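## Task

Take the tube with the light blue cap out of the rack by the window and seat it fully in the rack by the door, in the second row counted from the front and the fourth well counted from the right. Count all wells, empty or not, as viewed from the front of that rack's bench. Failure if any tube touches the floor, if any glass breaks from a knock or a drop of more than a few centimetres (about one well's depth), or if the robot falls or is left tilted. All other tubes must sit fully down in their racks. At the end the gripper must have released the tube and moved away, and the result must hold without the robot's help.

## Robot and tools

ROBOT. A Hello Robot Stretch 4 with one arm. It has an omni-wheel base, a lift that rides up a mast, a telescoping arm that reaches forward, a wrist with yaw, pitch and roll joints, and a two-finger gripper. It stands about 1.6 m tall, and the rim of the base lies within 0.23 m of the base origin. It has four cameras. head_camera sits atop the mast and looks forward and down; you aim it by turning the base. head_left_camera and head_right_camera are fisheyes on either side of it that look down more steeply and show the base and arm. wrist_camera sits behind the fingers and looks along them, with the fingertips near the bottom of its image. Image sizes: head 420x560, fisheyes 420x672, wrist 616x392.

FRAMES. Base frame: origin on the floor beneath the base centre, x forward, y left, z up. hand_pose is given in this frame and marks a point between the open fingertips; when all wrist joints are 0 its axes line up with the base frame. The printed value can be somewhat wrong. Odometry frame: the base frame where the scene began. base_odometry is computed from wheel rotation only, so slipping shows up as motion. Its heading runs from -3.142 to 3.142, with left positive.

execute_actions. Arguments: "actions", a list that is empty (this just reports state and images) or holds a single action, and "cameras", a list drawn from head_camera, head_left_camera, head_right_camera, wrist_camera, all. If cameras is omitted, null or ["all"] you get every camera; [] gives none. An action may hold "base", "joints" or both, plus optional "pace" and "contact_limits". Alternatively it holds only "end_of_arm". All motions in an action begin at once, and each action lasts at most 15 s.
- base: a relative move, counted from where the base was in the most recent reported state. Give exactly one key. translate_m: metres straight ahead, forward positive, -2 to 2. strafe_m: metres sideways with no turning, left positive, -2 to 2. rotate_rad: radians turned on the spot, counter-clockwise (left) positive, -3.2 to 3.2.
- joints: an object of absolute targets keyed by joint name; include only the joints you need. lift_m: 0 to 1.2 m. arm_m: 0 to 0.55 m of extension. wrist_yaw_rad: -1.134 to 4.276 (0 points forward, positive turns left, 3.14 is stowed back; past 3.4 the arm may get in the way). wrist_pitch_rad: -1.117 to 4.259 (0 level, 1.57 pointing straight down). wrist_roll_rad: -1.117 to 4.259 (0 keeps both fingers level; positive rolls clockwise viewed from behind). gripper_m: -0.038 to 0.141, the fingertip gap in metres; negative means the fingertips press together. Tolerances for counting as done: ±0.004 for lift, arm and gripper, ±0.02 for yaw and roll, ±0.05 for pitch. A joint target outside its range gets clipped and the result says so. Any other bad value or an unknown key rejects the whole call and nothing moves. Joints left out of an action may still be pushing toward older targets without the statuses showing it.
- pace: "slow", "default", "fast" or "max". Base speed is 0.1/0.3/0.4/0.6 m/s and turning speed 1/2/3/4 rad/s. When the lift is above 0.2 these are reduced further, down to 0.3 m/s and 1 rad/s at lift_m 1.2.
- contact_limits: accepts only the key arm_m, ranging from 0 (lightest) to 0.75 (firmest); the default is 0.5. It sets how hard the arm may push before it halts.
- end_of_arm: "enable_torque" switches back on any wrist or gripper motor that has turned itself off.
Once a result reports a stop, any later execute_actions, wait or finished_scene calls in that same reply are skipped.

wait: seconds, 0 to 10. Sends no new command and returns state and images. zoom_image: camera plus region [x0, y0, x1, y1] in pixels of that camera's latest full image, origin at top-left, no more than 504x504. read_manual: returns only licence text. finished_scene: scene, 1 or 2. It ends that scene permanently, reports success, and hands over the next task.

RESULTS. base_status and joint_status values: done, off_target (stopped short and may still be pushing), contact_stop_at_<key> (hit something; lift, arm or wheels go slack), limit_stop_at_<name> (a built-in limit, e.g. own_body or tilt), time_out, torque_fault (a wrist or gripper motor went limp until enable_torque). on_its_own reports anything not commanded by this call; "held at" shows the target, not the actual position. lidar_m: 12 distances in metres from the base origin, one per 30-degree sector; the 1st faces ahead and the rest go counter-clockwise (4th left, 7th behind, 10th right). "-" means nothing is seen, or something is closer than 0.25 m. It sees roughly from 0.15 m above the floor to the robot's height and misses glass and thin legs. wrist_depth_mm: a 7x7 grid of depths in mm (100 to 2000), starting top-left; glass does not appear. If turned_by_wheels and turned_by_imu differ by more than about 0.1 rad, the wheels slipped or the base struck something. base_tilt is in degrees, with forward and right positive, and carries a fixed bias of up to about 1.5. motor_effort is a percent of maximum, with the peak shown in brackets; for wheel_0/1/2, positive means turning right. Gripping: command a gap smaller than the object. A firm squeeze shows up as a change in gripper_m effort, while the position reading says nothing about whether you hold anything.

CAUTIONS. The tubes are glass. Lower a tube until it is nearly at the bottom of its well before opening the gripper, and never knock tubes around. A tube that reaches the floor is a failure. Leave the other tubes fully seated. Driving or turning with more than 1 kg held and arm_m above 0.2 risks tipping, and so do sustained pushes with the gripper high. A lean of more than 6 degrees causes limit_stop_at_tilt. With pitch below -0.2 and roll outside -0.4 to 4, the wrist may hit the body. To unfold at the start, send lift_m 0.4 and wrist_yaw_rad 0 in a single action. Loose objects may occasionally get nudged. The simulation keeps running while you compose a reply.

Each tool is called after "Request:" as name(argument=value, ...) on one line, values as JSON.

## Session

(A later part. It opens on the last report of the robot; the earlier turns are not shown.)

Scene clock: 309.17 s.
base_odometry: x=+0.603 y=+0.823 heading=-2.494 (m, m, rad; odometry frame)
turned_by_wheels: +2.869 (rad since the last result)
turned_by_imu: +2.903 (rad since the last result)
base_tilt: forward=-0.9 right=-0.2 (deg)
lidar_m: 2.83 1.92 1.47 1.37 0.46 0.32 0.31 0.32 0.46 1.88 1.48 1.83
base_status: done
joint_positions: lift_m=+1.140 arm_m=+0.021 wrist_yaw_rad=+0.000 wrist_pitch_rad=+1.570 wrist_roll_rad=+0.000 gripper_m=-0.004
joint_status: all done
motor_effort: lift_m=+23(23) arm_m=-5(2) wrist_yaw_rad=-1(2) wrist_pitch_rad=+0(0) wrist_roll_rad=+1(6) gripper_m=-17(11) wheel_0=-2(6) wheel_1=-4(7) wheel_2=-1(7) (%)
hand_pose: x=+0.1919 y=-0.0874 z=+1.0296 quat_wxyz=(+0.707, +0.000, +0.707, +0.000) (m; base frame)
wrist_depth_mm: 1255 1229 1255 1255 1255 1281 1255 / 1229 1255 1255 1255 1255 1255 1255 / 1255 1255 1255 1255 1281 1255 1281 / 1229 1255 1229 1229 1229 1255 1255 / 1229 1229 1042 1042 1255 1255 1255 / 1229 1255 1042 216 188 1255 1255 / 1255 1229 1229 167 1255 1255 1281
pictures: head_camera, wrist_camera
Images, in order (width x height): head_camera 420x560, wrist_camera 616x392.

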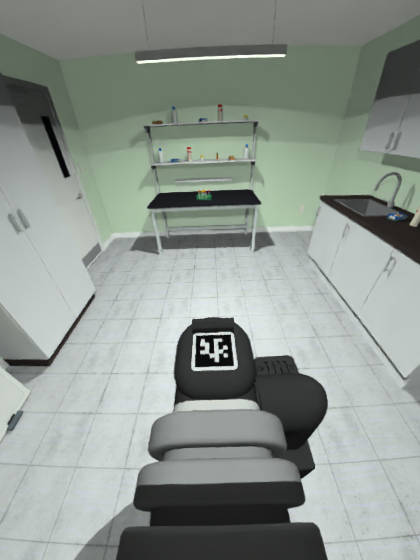

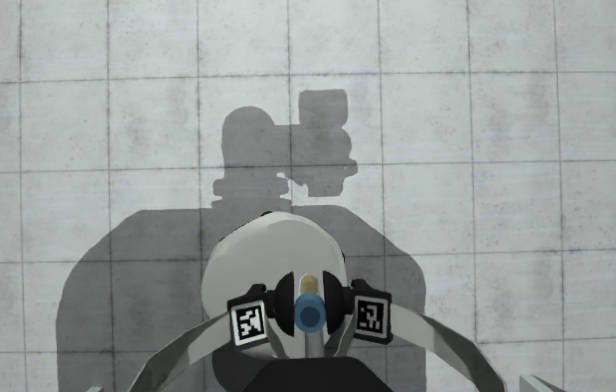

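Request:
execute_actions(actions=[{"base": {"translate_m": 2.0}, "pace": "fast"}], cameras=["head_camera", "wrist_camera"])

Scene clock: 321.00 s.
base_odometry: x=-0.992 y=-0.384 heading=-2.494 (m, m, rad; odometry frame)
turned_by_wheels: +0.000 (rad since the last result)
turned_by_imu: -0.004 (rad since the last result)
base_tilt: forward=-1.0 right=-0.3 (deg)
lidar_m: 0.84 0.90 1.87 1.35 1.41 2.01 2.42 2.39 1.34 1.27 1.33 0.90
base_status: done
joint_positions: lift_m=+1.140 arm_m=+0.021 wrist_yaw_rad=+0.000 wrist_pitch_rad=+1.570 wrist_roll_rad=+0.000 gripper_m=-0.004
joint_status: not commanded
motor_effort: lift_m=+23(23) arm_m=-4(5) wrist_yaw_rad=-1(1) wrist_pitch_rad=+1(1) wrist_roll_rad=+1(1) gripper_m=-15(13) wheel_0=+2(9) wheel_1=+3(8) wheel_2=-1(11) (%)
hand_pose: x=+0.1919 y=-0.0874 z=+1.0296 quat_wxyz=(+0.707, +0.000, +0.707, +0.000) (m; base frame)
wrist_depth_mm: 1229 1255 1255 1255 1255 1255 1255 / 1229 1255 1229 1255 1255 1281 1255 / 1229 1229 1255 1255 1255 1255 1255 / 1229 1229 1229 1255 1255 1255 1255 / 1229 1255 1042 1025 1255 1255 1255 / 1255 1255 1025 216 187 1255 1281 / 1229 1229 1229 167 1255 1255 1255
pictures: head_camera, wrist_camera
Images, in order (width x height): head_camera 420x560, wrist_camera 616x392.

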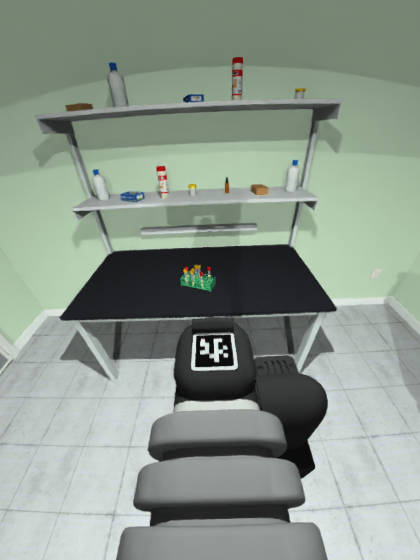

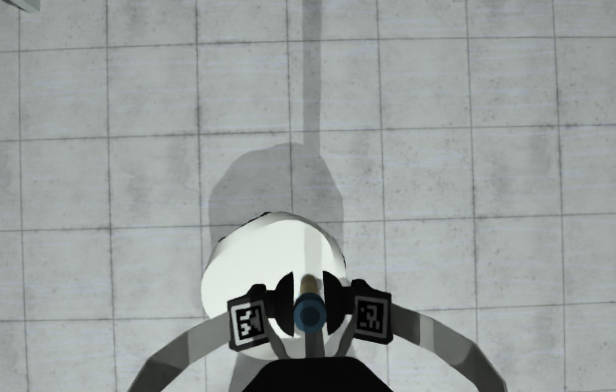

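Request:
zoom_image(camera="head_camera", region=[170, 255, 230, 300])

Region (170, 255, 230, 300) of head_camera's 420x560 image, scaled by 8.400, with more detail than that image has; it fills the top 378 rows of this view, and the rest is white.

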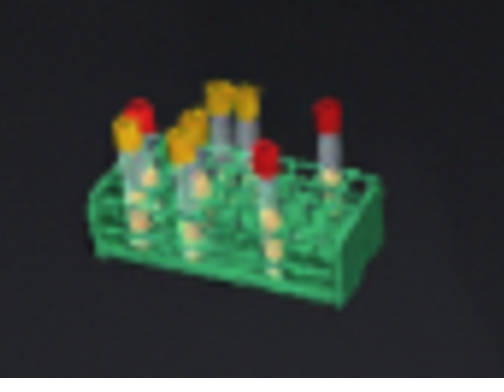

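Request:
execute_actions(actions=[{"base": {"strafe_m": 0.145}}], cameras=[])

Request:
execute_actions(actions=[{"base": {"translate_m": 0.53}, "joints": {"arm_m": 0.27, "lift_m": 1.16}}], cameras=["head_right_camera", "wrist_camera"])

Scene clock: 334.80 s.
base_odometry: x=-0.904 y=-0.500 heading=-2.494 (m, m, rad; odometry frame)
turned_by_wheels: +0.000 (rad since the last result)
turned_by_imu: +0.003 (rad since the last result)
base_tilt: forward=-0.9 right=-0.2 (deg)
lidar_m: 0.84 0.86 1.71 1.20 1.26 1.80 3.00 2.39 1.49 1.41 1.48 0.89
base_status: done
joint_positions: lift_m=+1.140 arm_m=+0.021 wrist_yaw_rad=+0.000 wrist_pitch_rad=+1.570 wrist_roll_rad=+0.000 gripper_m=-0.004
joint_status: not commanded
motor_effort: lift_m=+23(23) arm_m=-4(4) wrist_yaw_rad=-1(1) wrist_pitch_rad=+0(1) wrist_roll_rad=+1(1) gripper_m=-13(13) wheel_0=+0(11) wheel_1=+2(12) wheel_2=-1(1) (%)
hand_pose: x=+0.1919 y=-0.0874 z=+1.0296 quat_wxyz=(+0.707, +0.000, +0.707, +0.000) (m; base frame)
wrist_depth_mm: 1229 1255 1255 1255 1255 1281 1255 / 1255 1229 1255 1255 1255 1255 1255 / 1255 1229 1255 1255 1255 1255 1255 / 1229 1255 1255 1255 1255 1255 1229 / 1255 1229 1042 1042 1255 1255 1255 / 1255 1229 1025 216 188 1255 1255 / 1229 1229 1229 167 1229 1255 1255
pictures: none
No camera images: the call's "cameras" was empty. Leave "cameras" out to get every camera's image.

Scene clock: 338.03 s.
base_odometry: x=-1.327 y=-0.820 heading=-2.493 (m, m, rad; odometry frame)
turned_by_wheels: +0.000 (rad since the last result)
turned_by_imu: -0.001 (rad since the last result)
base_tilt: forward=-0.8 right=-0.2 (deg)
lidar_m: 0.32 0.34 0.47 1.65 1.35 1.73 3.65 2.03 1.48 1.40 0.49 0.34
base_status: done
joint_positions: lift_m=+1.160 arm_m=+0.269 wrist_yaw_rad=+0.000 wrist_pitch_rad=+1.570 wrist_roll_rad=+0.000 gripper_m=-0.004
joint_status: all done
motor_effort: lift_m=+23(21) arm_m=+4(8) wrist_yaw_rad=-1(1) wrist_pitch_rad=+2(1) wrist_roll_rad=+2(1) gripper_m=-13(12) wheel_0=+1(4) wheel_1=+3(8) wheel_2=-1(10) (%)
hand_pose: x=+0.4404 y=-0.0874 z=+1.0496 quat_wxyz=(+0.707, +0.000, +0.707, +0.000) (m; base frame)
wrist_depth_mm: 504 512 512 512 512 517 512 / 508 508 480 480 512 512 512 / 508 508 508 452 508 517 512 / 508 508 508 508 512 512 512 / 508 508 508 508 508 512 512 / 508 508 504 216 188 512 1255 / 1255 1281 1042 167 1281 1255 1255
pictures: head_right_camera, wrist_camera
Images, in order (width x height): head_right_camera 420x672, wrist_camera 616x392.

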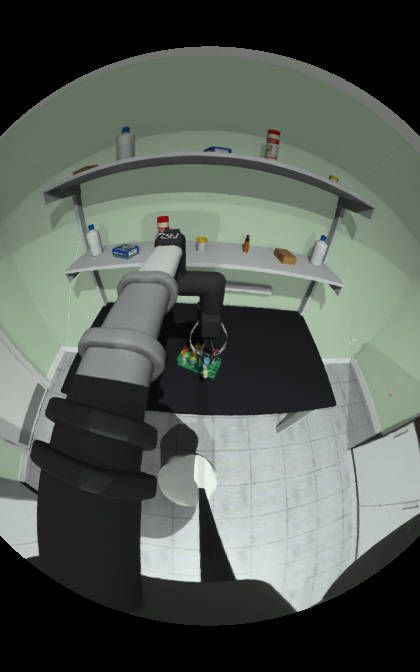

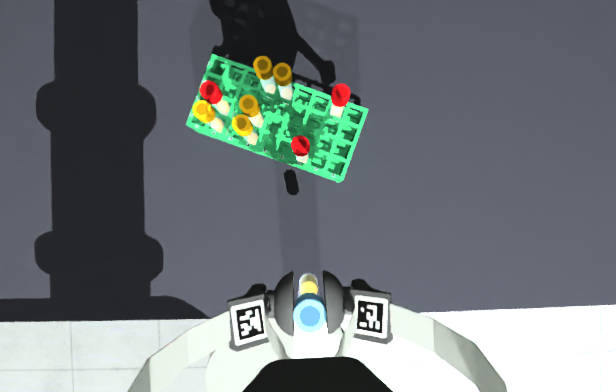

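Request:
zoom_image(camera="wrist_camera", region=[176, 40, 384, 196])

Region (176, 40, 384, 196) of wrist_camera's 616x392 image, scaled by 2.423; it fills the top 378 rows of this view, and the rest is white.

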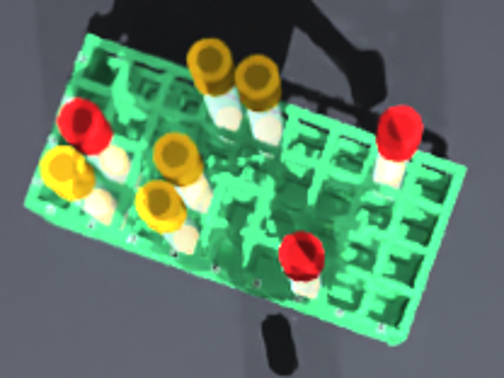

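Request:
execute_actions(actions=[{"base": {"strafe_m": 0.027}, "joints": {"arm_m": 0.413, "lift_m": 1.125, "wrist_roll_rad": -0.79}}], cameras=["head_right_camera", "wrist_camera"])

Request:
zoom_image(camera="wrist_camera", region=[190, 130, 430, 370])

Scene clock: 379.87 s.
base_odometry: x=-1.310 y=-0.841 heading=-2.493 (m, m, rad; odometry frame)
turned_by_wheels: +0.000 (rad since the last result)
turned_by_imu: +0.002 (rad since the last result)
base_tilt: forward=-1.0 right=-0.2 (deg)
lidar_m: 0.33 0.35 0.48 1.62 1.32 1.69 3.61 2.08 1.52 1.43 0.47 0.34
base_status: done
joint_positions: lift_m=+1.125 arm_m=+0.412 wrist_yaw_rad=+0.000 wrist_pitch_rad=+1.570 wrist_roll_rad=-0.790 gripper_m=-0.004
joint_status: all done
motor_effort: lift_m=+19(24) arm_m=+5(4) wrist_yaw_rad=-2(0) wrist_pitch_rad=+1(0) wrist_roll_rad=+0(5) gripper_m=-15(13) wheel_0=+0(10) wheel_1=+2(10) wheel_2=+0(1) (%)
hand_pose: x=+0.5834 y=-0.0874 z=+1.0149 quat_wxyz=(+0.653, -0.272, +0.652, +0.272) (m; base frame)
wrist_depth_mm: 477 477 477 480 477 480 480 / 477 477 473 477 477 477 480 / 477 477 477 480 477 477 477 / 477 473 477 418 477 477 477 / 473 473 477 445 477 477 473 / 1205 473 473 216 187 473 469 / 1229 1008 473 167 473 473 473
pictures: head_right_camera, wrist_camera
Images, in order (width x height): head_right_camera 420x672, wrist_camera 616x392.

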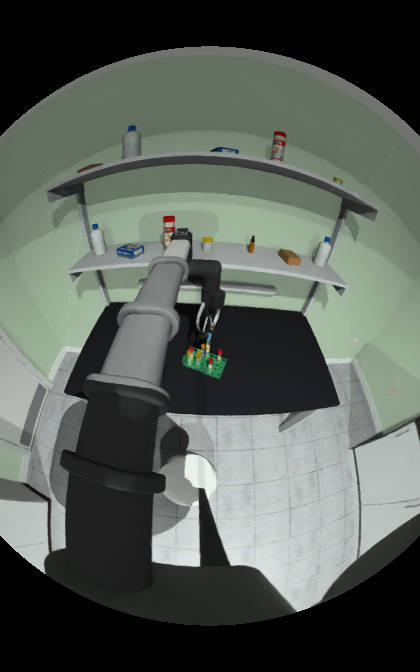

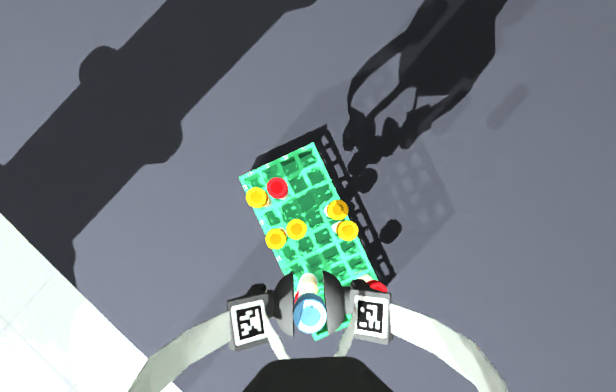

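Region (190, 130, 430, 370) of wrist_camera's 616x392 image, scaled by 2.100.

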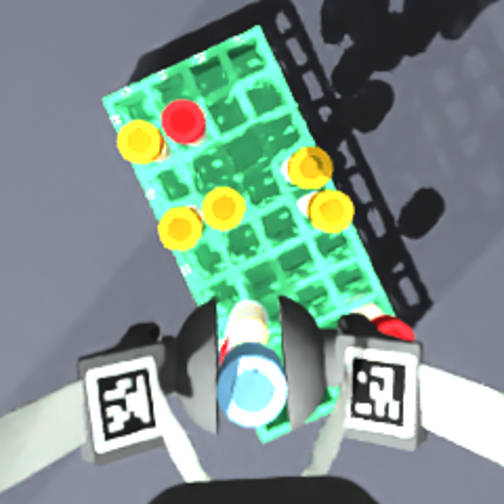

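Request:
zoom_image(camera="wrist_camera", region=[250, 200, 390, 340])

Region (250, 200, 390, 340) of wrist_camera's 616x392 image, scaled by 3.600.

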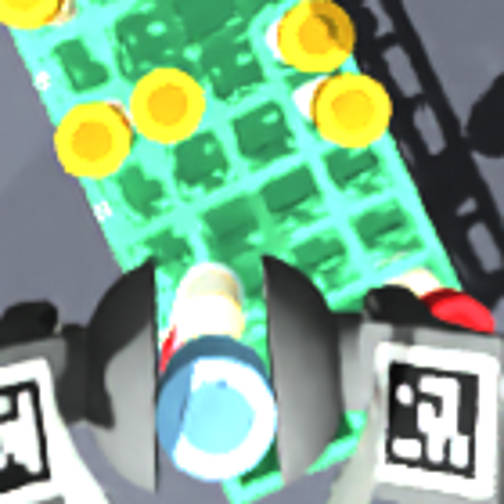

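Request:
execute_actions(actions=[{"base": {"strafe_m": -0.005}, "joints": {"arm_m": 0.417, "lift_m": 1.055}}], cameras=["head_right_camera", "wrist_camera"])

Request:
zoom_image(camera="wrist_camera", region=[240, 200, 380, 340])

Scene clock: 405.60 s.
base_odometry: x=-1.313 y=-0.837 heading=-2.493 (m, m, rad; odometry frame)
turned_by_wheels: +0.000 (rad since the last result)
turned_by_imu: +0.002 (rad since the last result)
base_tilt: forward=-0.9 right=-0.4 (deg)
lidar_m: 0.32 0.34 0.48 1.64 1.33 1.71 3.61 2.05 1.51 1.43 0.48 0.34
base_status: done
joint_positions: lift_m=+1.055 arm_m=+0.416 wrist_yaw_rad=+0.000 wrist_pitch_rad=+1.570 wrist_roll_rad=-0.790 gripper_m=-0.004
joint_status: all done
motor_effort: lift_m=+19(20) arm_m=+4(6) wrist_yaw_rad=-1(1) wrist_pitch_rad=+1(1) wrist_roll_rad=+0(0) gripper_m=-16(12) wheel_0=+0(11) wheel_1=+1(8) wheel_2=+0(0) (%)
hand_pose: x=+0.5874 y=-0.0874 z=+0.9449 quat_wxyz=(+0.653, -0.272, +0.652, +0.272) (m; base frame)
wrist_depth_mm: 407 407 407 407 404 410 407 / 407 404 407 407 410 407 410 / 407 404 407 404 404 407 407 / 404 407 404 392 407 404 404 / 404 404 404 349 404 404 407 / 404 404 404 216 187 404 404 / 946 402 404 167 404 404 404
pictures: head_right_camera, wrist_camera
Images, in order (width x height): head_right_camera 420x672, wrist_camera 616x392.

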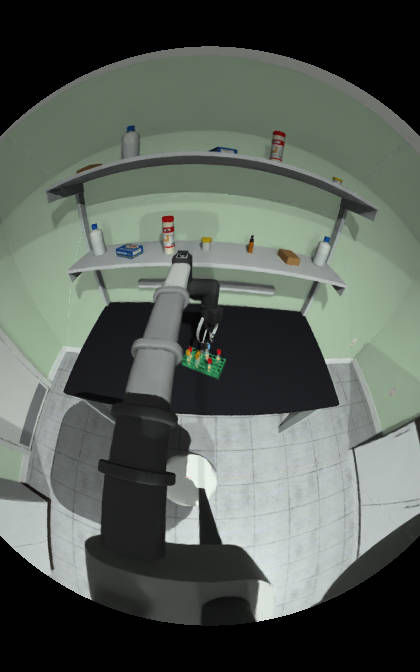

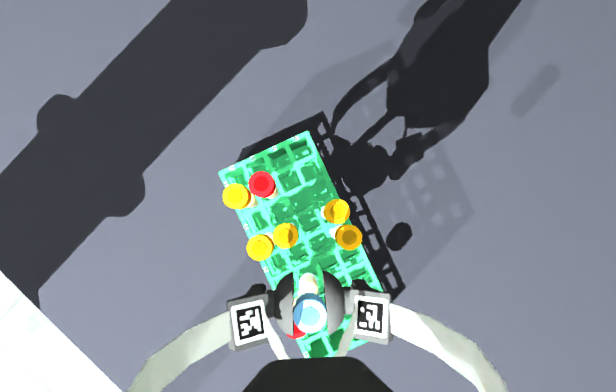

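Region (240, 200, 380, 340) of wrist_camera's 616x392 image, scaled by 3.600.

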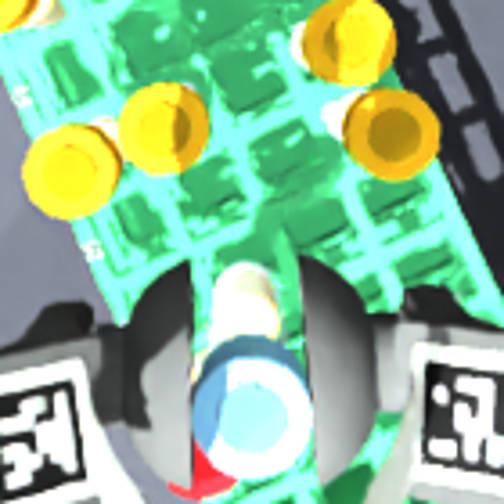

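Request:
execute_actions(actions=[{"joints": {"lift_m": 1.03}, "pace": "slow"}], cameras=["head_right_camera", "wrist_camera"])

Request:
zoom_image(camera="wrist_camera", region=[240, 200, 380, 340])

Request:
zoom_image(camera="head_right_camera", region=[175, 320, 240, 385])

Scene clock: 421.90 s.
base_odometry: x=-1.313 y=-0.837 heading=-2.493 (m, m, rad; odometry frame)
turned_by_wheels: +0.000 (rad since the last result)
turned_by_imu: +0.001 (rad since the last result)
base_tilt: forward=-1.0 right=-0.3 (deg)
lidar_m: 0.33 0.34 0.48 1.63 1.33 1.71 3.60 2.07 1.50 1.43 0.46 0.33
base_status: not commanded
joint_positions: lift_m=+1.030 arm_m=+0.416 wrist_yaw_rad=+0.000 wrist_pitch_rad=+1.570 wrist_roll_rad=-0.790 gripper_m=-0.004
joint_status: all done
motor_effort: lift_m=+18(15) arm_m=+5(5) wrist_yaw_rad=-1(1) wrist_pitch_rad=+0(1) wrist_roll_rad=+0(0) gripper_m=-17(16) wheel_0=+0(0) wheel_1=+1(1) wheel_2=+0(0) (%)
hand_pose: x=+0.5874 y=-0.0874 z=+0.9199 quat_wxyz=(+0.653, -0.272, +0.652, +0.272) (m; base frame)
wrist_depth_mm: 382 382 382 384 384 382 382 / 382 382 382 382 382 382 382 / 382 382 382 382 382 382 384 / 382 382 379 375 379 382 382 / 379 379 379 324 382 382 382 / 382 382 379 216 187 382 379 / 917 379 379 167 379 377 379
pictures: head_right_camera, wrist_camera
Images, in order (width x height): head_right_camera 420x672, wrist_camera 616x392.

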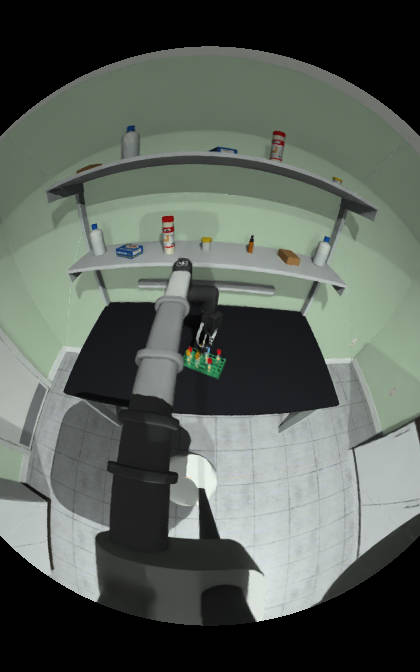

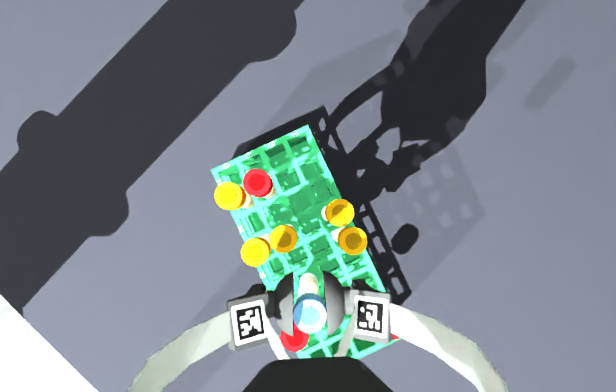

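Region (240, 200, 380, 340) of wrist_camera's 616x392 image, scaled by 3.600.

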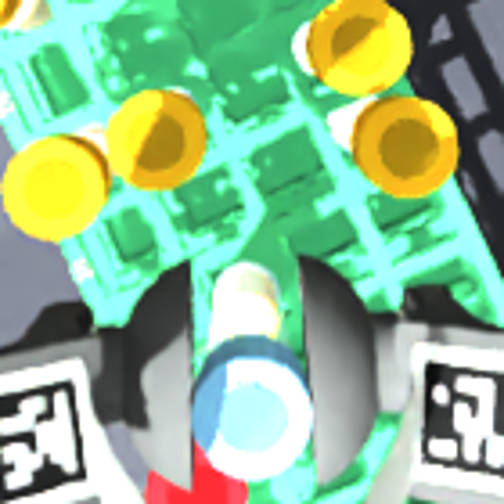

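Region (175, 320, 240, 385) of head_right_camera's 420x672 image, scaled by 7.754, with more detail than that image has.

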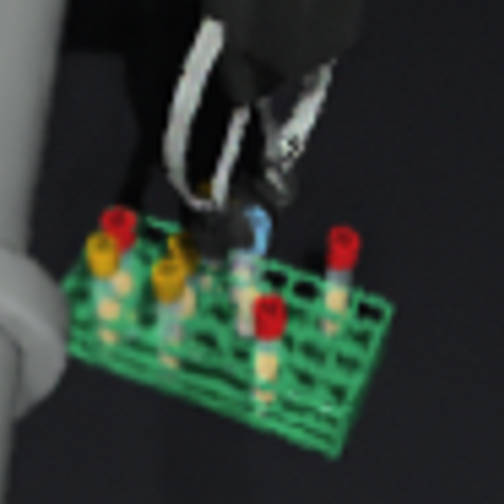

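Request:
execute_actions(actions=[{"joints": {"lift_m": 1.012}, "pace": "slow"}], cameras=["head_right_camera", "wrist_camera"])

Request:
zoom_image(camera="wrist_camera", region=[230, 210, 390, 370])

Scene clock: 428.33 s.
base_odometry: x=-1.313 y=-0.837 heading=-2.493 (m, m, rad; odometry frame)
turned_by_wheels: +0.000 (rad since the last result)
turned_by_imu: +0.001 (rad since the last result)
base_tilt: forward=-0.8 right=-0.2 (deg)
lidar_m: 0.33 0.32 0.49 1.63 1.33 1.71 3.59 2.07 1.51 1.43 0.49 0.34
base_status: not commanded
joint_positions: lift_m=+1.012 arm_m=+0.416 wrist_yaw_rad=+0.000 wrist_pitch_rad=+1.570 wrist_roll_rad=-0.790 gripper_m=-0.004
joint_status: all done
motor_effort: lift_m=+19(18) arm_m=+5(5) wrist_yaw_rad=-1(1) wrist_pitch_rad=+1(1) wrist_roll_rad=+0(0) gripper_m=-14(14) wheel_0=+0(0) wheel_1=+1(1) wheel_2=+0(0) (%)
hand_pose: x=+0.5874 y=-0.0874 z=+0.9019 quat_wxyz=(+0.653, -0.272, +0.652, +0.272) (m; base frame)
wrist_depth_mm: 364 364 364 366 364 364 364 / 364 366 364 366 364 364 364 / 362 362 364 364 364 364 364 / 364 364 355 353 362 364 362 / 362 362 362 306 362 364 364 / 359 362 362 216 188 362 362 / 362 362 362 167 362 362 362
pictures: head_right_camera, wrist_camera
Images, in order (width x height): head_right_camera 420x672, wrist_camera 616x392.

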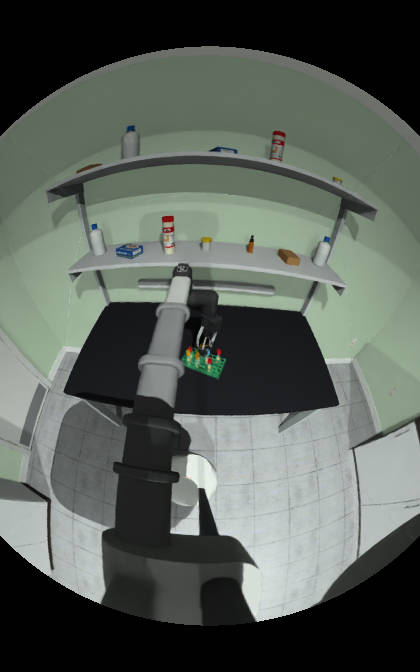

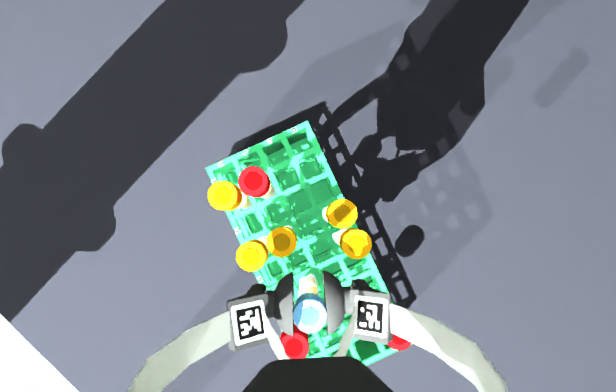

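Region (230, 210, 390, 370) of wrist_camera's 616x392 image, scaled by 3.150.

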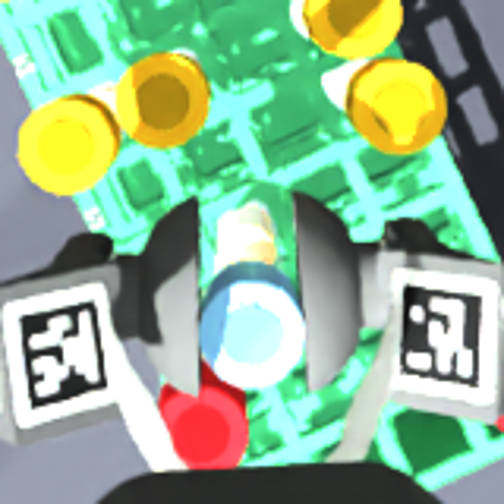

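Request:
execute_actions(actions=[{"joints": {"lift_m": 0.991, "wrist_roll_rad": -0.7}, "pace": "slow"}], cameras=["head_right_camera", "wrist_camera"])

Request:
zoom_image(camera="wrist_camera", region=[220, 210, 400, 375])

Scene clock: 444.50 s.
base_odometry: x=-1.313 y=-0.837 heading=-2.493 (m, m, rad; odometry frame)
turned_by_wheels: +0.000 (rad since the last result)
turned_by_imu: +0.001 (rad since the last result)
base_tilt: forward=-0.7 right=-0.3 (deg)
lidar_m: 0.32 0.33 0.47 1.61 1.33 1.70 3.58 2.08 1.50 1.44 0.49 0.35
base_status: not commanded
joint_positions: lift_m=+0.991 arm_m=+0.416 wrist_yaw_rad=+0.000 wrist_pitch_rad=+1.570 wrist_roll_rad=-0.700 gripper_m=-0.004
joint_status: all done
motor_effort: lift_m=+18(18) arm_m=+5(5) wrist_yaw_rad=-1(1) wrist_pitch_rad=+1(1) wrist_roll_rad=+2(7) gripper_m=-11(13) wheel_0=+0(0) wheel_1=+2(2) wheel_2=+0(0) (%)
hand_pose: x=+0.5874 y=-0.0874 z=+0.8809 quat_wxyz=(+0.664, -0.243, +0.664, +0.242) (m; base frame)
wrist_depth_mm: 343 343 343 343 343 343 343 / 342 342 342 343 343 343 343 / 342 343 342 343 342 343 343 / 342 342 285 334 342 342 342 / 342 342 342 285 342 342 343 / 340 342 340 216 188 342 343 / 342 340 340 167 303 340 342
pictures: head_right_camera, wrist_camera
Images, in order (width x height): head_right_camera 420x672, wrist_camera 616x392.

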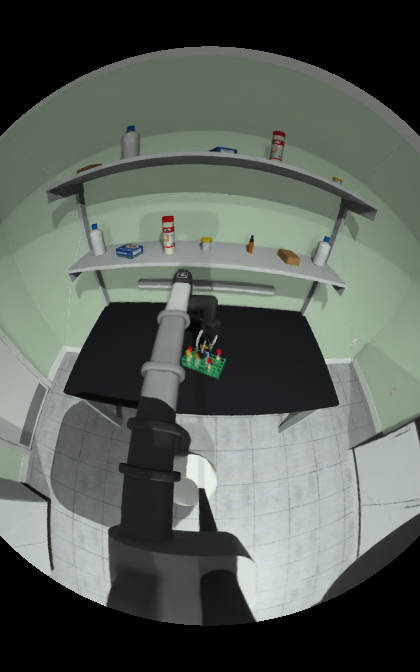

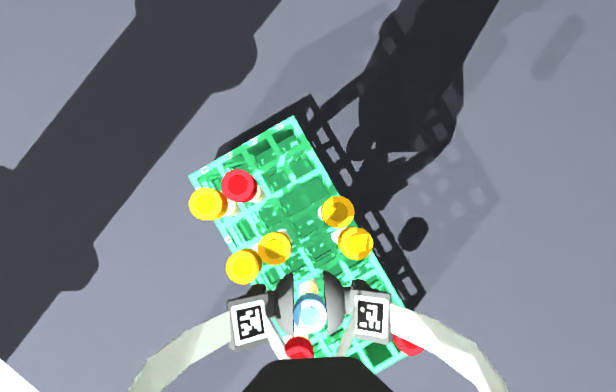

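Region (220, 210, 400, 375) of wrist_camera's 616x392 image, scaled by 2.800; it fills the top 462 rows of this view, and the rest is white.

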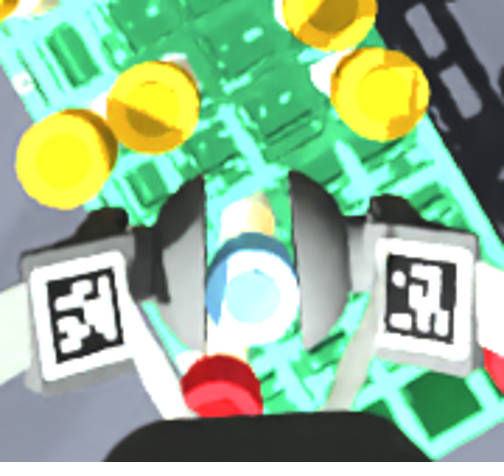

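Request:
execute_actions(actions=[{"joints": {"gripper_m": 0.027}}], cameras=["head_right_camera", "wrist_camera"])

Request:
zoom_image(camera="wrist_camera", region=[220, 210, 400, 375])

Scene clock: 452.13 s.
base_odometry: x=-1.313 y=-0.837 heading=-2.493 (m, m, rad; odometry frame)
turned_by_wheels: +0.000 (rad since the last result)
turned_by_imu: +0.002 (rad since the last result)
base_tilt: forward=-0.9 right=-0.3 (deg)
lidar_m: 0.32 0.35 0.49 1.63 1.34 1.70 3.59 2.07 1.52 1.44 0.49 0.35
base_status: not commanded
joint_positions: lift_m=+0.991 arm_m=+0.416 wrist_yaw_rad=+0.000 wrist_pitch_rad=+1.570 wrist_roll_rad=-0.700 gripper_m=+0.027
joint_status: all done
motor_effort: lift_m=+19(18) arm_m=+5(5) wrist_yaw_rad=-1(1) wrist_pitch_rad=+1(1) wrist_roll_rad=+2(2) gripper_m=-6(13) wheel_0=+0(0) wheel_1=+2(2) wheel_2=+0(0) (%)
hand_pose: x=+0.5874 y=-0.0874 z=+0.8809 quat_wxyz=(+0.664, -0.243, +0.664, +0.242) (m; base frame)
wrist_depth_mm: 342 343 343 343 343 343 343 / 342 343 343 343 343 343 343 / 342 342 343 343 343 343 343 / 342 342 286 334 342 343 343 / 342 342 342 286 342 342 342 / 340 342 340 222 194 343 342 / 340 342 342 156 304 342 342
pictures: head_right_camera, wrist_camera
Images, in order (width x height): head_right_camera 420x672, wrist_camera 616x392.

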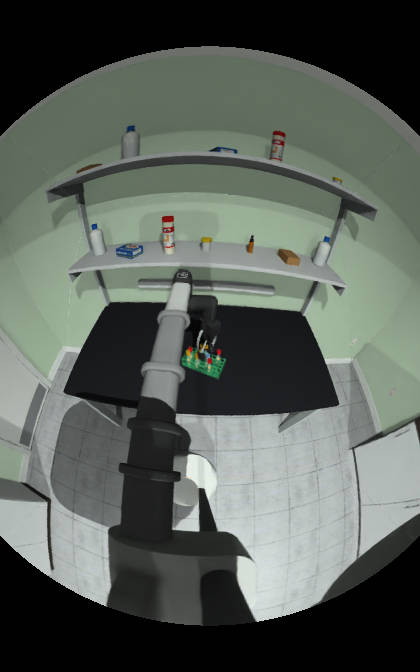

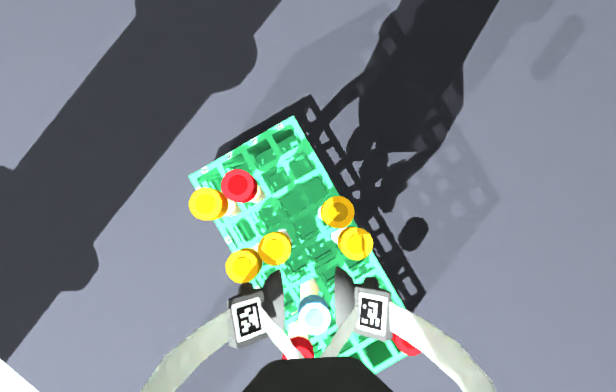

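Region (220, 210, 400, 375) of wrist_camera's 616x392 image, scaled by 2.800; it fills the top 462 rows of this view, and the rest is white.

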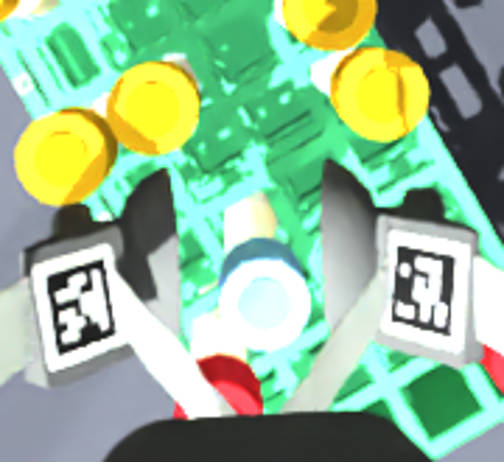

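Request:
execute_actions(actions=[{"joints": {"wrist_roll_rad": -0.8}}], cameras=["wrist_camera"])

Request:
zoom_image(camera="wrist_camera", region=[220, 210, 400, 375])

Scene clock: 460.37 s.
base_odometry: x=-1.313 y=-0.837 heading=-2.493 (m, m, rad; odometry frame)
turned_by_wheels: +0.000 (rad since the last result)
turned_by_imu: +0.001 (rad since the last result)
base_tilt: forward=-0.8 right=-0.2 (deg)
lidar_m: 0.32 0.34 0.48 1.63 1.33 1.70 3.58 2.06 1.51 1.42 0.49 0.33
base_status: not commanded
joint_positions: lift_m=+0.991 arm_m=+0.416 wrist_yaw_rad=+0.000 wrist_pitch_rad=+1.570 wrist_roll_rad=-0.800 gripper_m=+0.027
joint_status: all done
motor_effort: lift_m=+18(18) arm_m=+4(5) wrist_yaw_rad=-1(1) wrist_pitch_rad=+2(1) wrist_roll_rad=+0(1) gripper_m=-4(6) wheel_0=+0(0) wheel_1=+2(2) wheel_2=+0(0) (%)
hand_pose: x=+0.5874 y=-0.0874 z=+0.8809 quat_wxyz=(+0.652, -0.275, +0.651, +0.275) (m; base frame)
wrist_depth_mm: 343 343 343 343 343 345 345 / 343 343 343 343 343 342 343 / 342 342 342 334 342 342 343 / 342 342 286 312 343 342 342 / 342 342 342 285 343 342 342 / 342 340 342 223 195 342 342 / 340 340 342 156 290 340 342
pictures: wrist_camera
Images, in order (width x height): wrist_camera 616x392.

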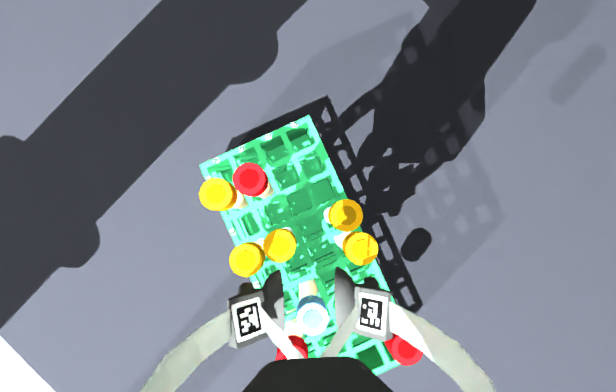

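Region (220, 210, 400, 375) of wrist_camera's 616x392 image, scaled by 2.800; it fills the top 462 rows of this view, and the rest is white.

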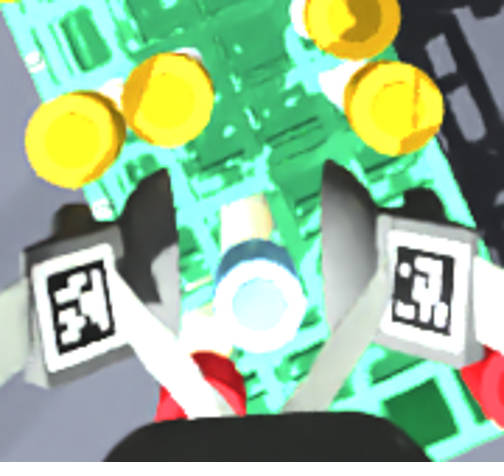

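The fingers are clear of the neighbouring caps, so I'm raising the gripper now.

Request:
execute_actions(actions=[{"joints": {"lift_m": 1.06}}], cameras=["wrist_camera"])

Request:
execute_actions(actions=[{"base": {"translate_m": -0.2}, "joints": {"lift_m": 1.08, "arm_m": 0.1, "wrist_roll_rad": 0.0, "wrist_pitch_rad": 0.9}, "pace": "fast"}], cameras=["head_camera", "wrist_camera"])

Scene clock: 465.80 s.
base_odometry: x=-1.313 y=-0.837 heading=-2.493 (m, m, rad; odometry frame)
turned_by_wheels: +0.000 (rad since the last result)
turned_by_imu: +0.002 (rad since the last result)
base_tilt: forward=-0.8 right=-0.3 (deg)
lidar_m: 0.31 0.34 0.47 1.63 1.33 1.68 3.59 2.07 1.52 1.44 0.47 0.35
base_status: not commanded
joint_positions: lift_m=+1.060 arm_m=+0.416 wrist_yaw_rad=+0.000 wrist_pitch_rad=+1.570 wrist_roll_rad=-0.800 gripper_m=+0.027
joint_status: all done
motor_effort: lift_m=+23(25) arm_m=+5(5) wrist_yaw_rad=-1(1) wrist_pitch_rad=+1(1) wrist_roll_rad=+0(0) gripper_m=-7(7) wheel_0=+0(0) wheel_1=+2(2) wheel_2=+0(0) (%)
hand_pose: x=+0.5874 y=-0.0874 z=+0.9495 quat_wxyz=(+0.652, -0.275, +0.651, +0.275) (m; base frame)
wrist_depth_mm: 413 413 413 413 413 413 413 / 410 413 410 410 413 413 413 / 410 410 410 413 410 410 410 / 413 410 410 382 410 413 410 / 410 410 410 353 410 410 410 / 410 407 410 291 194 413 410 / 946 410 407 156 410 410 410
pictures: wrist_camera
Images, in order (width x height): wrist_camera 616x392.

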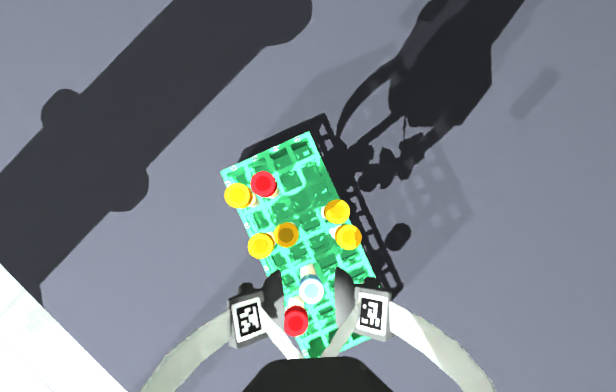

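Scene clock: 467.77 s.
base_odometry: x=-1.154 y=-0.716 heading=-2.493 (m, m, rad; odometry frame)
turned_by_wheels: +0.000 (rad since the last result)
turned_by_imu: +0.001 (rad since the last result)
base_tilt: forward=-1.0 right=-0.3 (deg)
lidar_m: 0.51 0.55 0.76 1.46 1.25 1.68 3.13 2.07 1.51 1.43 0.75 0.54
base_status: done
joint_positions: lift_m=+1.080 arm_m=+0.101 wrist_yaw_rad=+0.000 wrist_pitch_rad=+0.902 wrist_roll_rad=+0.000 gripper_m=+0.027
joint_status: all done
motor_effort: lift_m=+22(26) arm_m=-5(3) wrist_yaw_rad=-1(2) wrist_pitch_rad=-3(4) wrist_roll_rad=+2(7) gripper_m=-3(2) wheel_0=-2(8) wheel_1=-1(9) wheel_2=+0(12) (%)
hand_pose: x=+0.4506 y=-0.0875 z=+1.0318 quat_wxyz=(+0.900, +0.000, +0.436, +0.000) (m; base frame)
wrist_depth_mm: 946 931 946 946 931 931 931 / 820 820 809 798 788 788 788 / 715 699 683 615 691 691 683 / 621 621 621 603 609 603 603 / 559 554 554 549 544 544 539 / 512 512 492 488 194 508 508 / 1182 1160 1138 156 1160 1138 1098
pictures: head_camera, wrist_camera
Images, in order (width x height): head_camera 420x560, wrist_camera 616x392.

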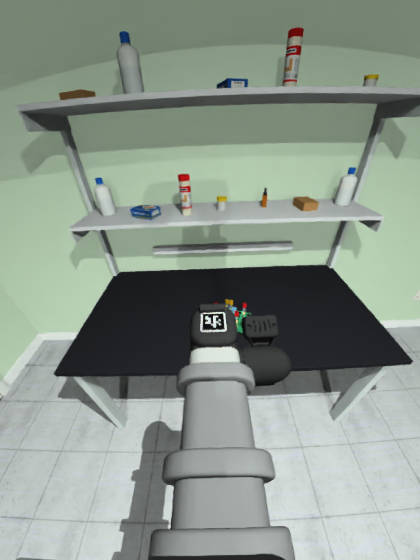

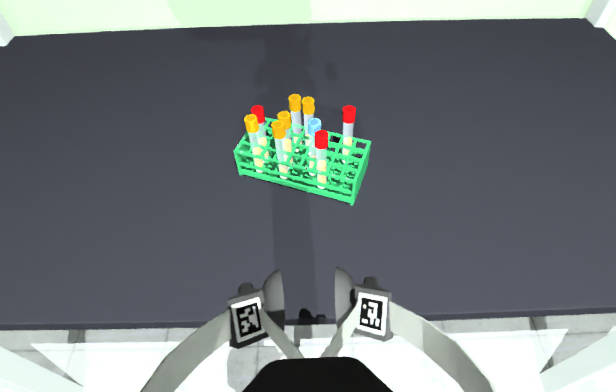

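Request:
zoom_image(camera="wrist_camera", region=[225, 85, 385, 215])

Region (225, 85, 385, 215) of wrist_camera's 616x392 image, scaled by 3.150; it fills the top 410 rows of this view, and the rest is white.

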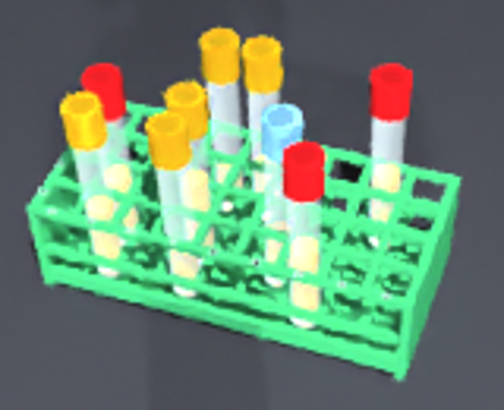

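Request:
finished_scene(scene=1)

The scene is finished: the task was done.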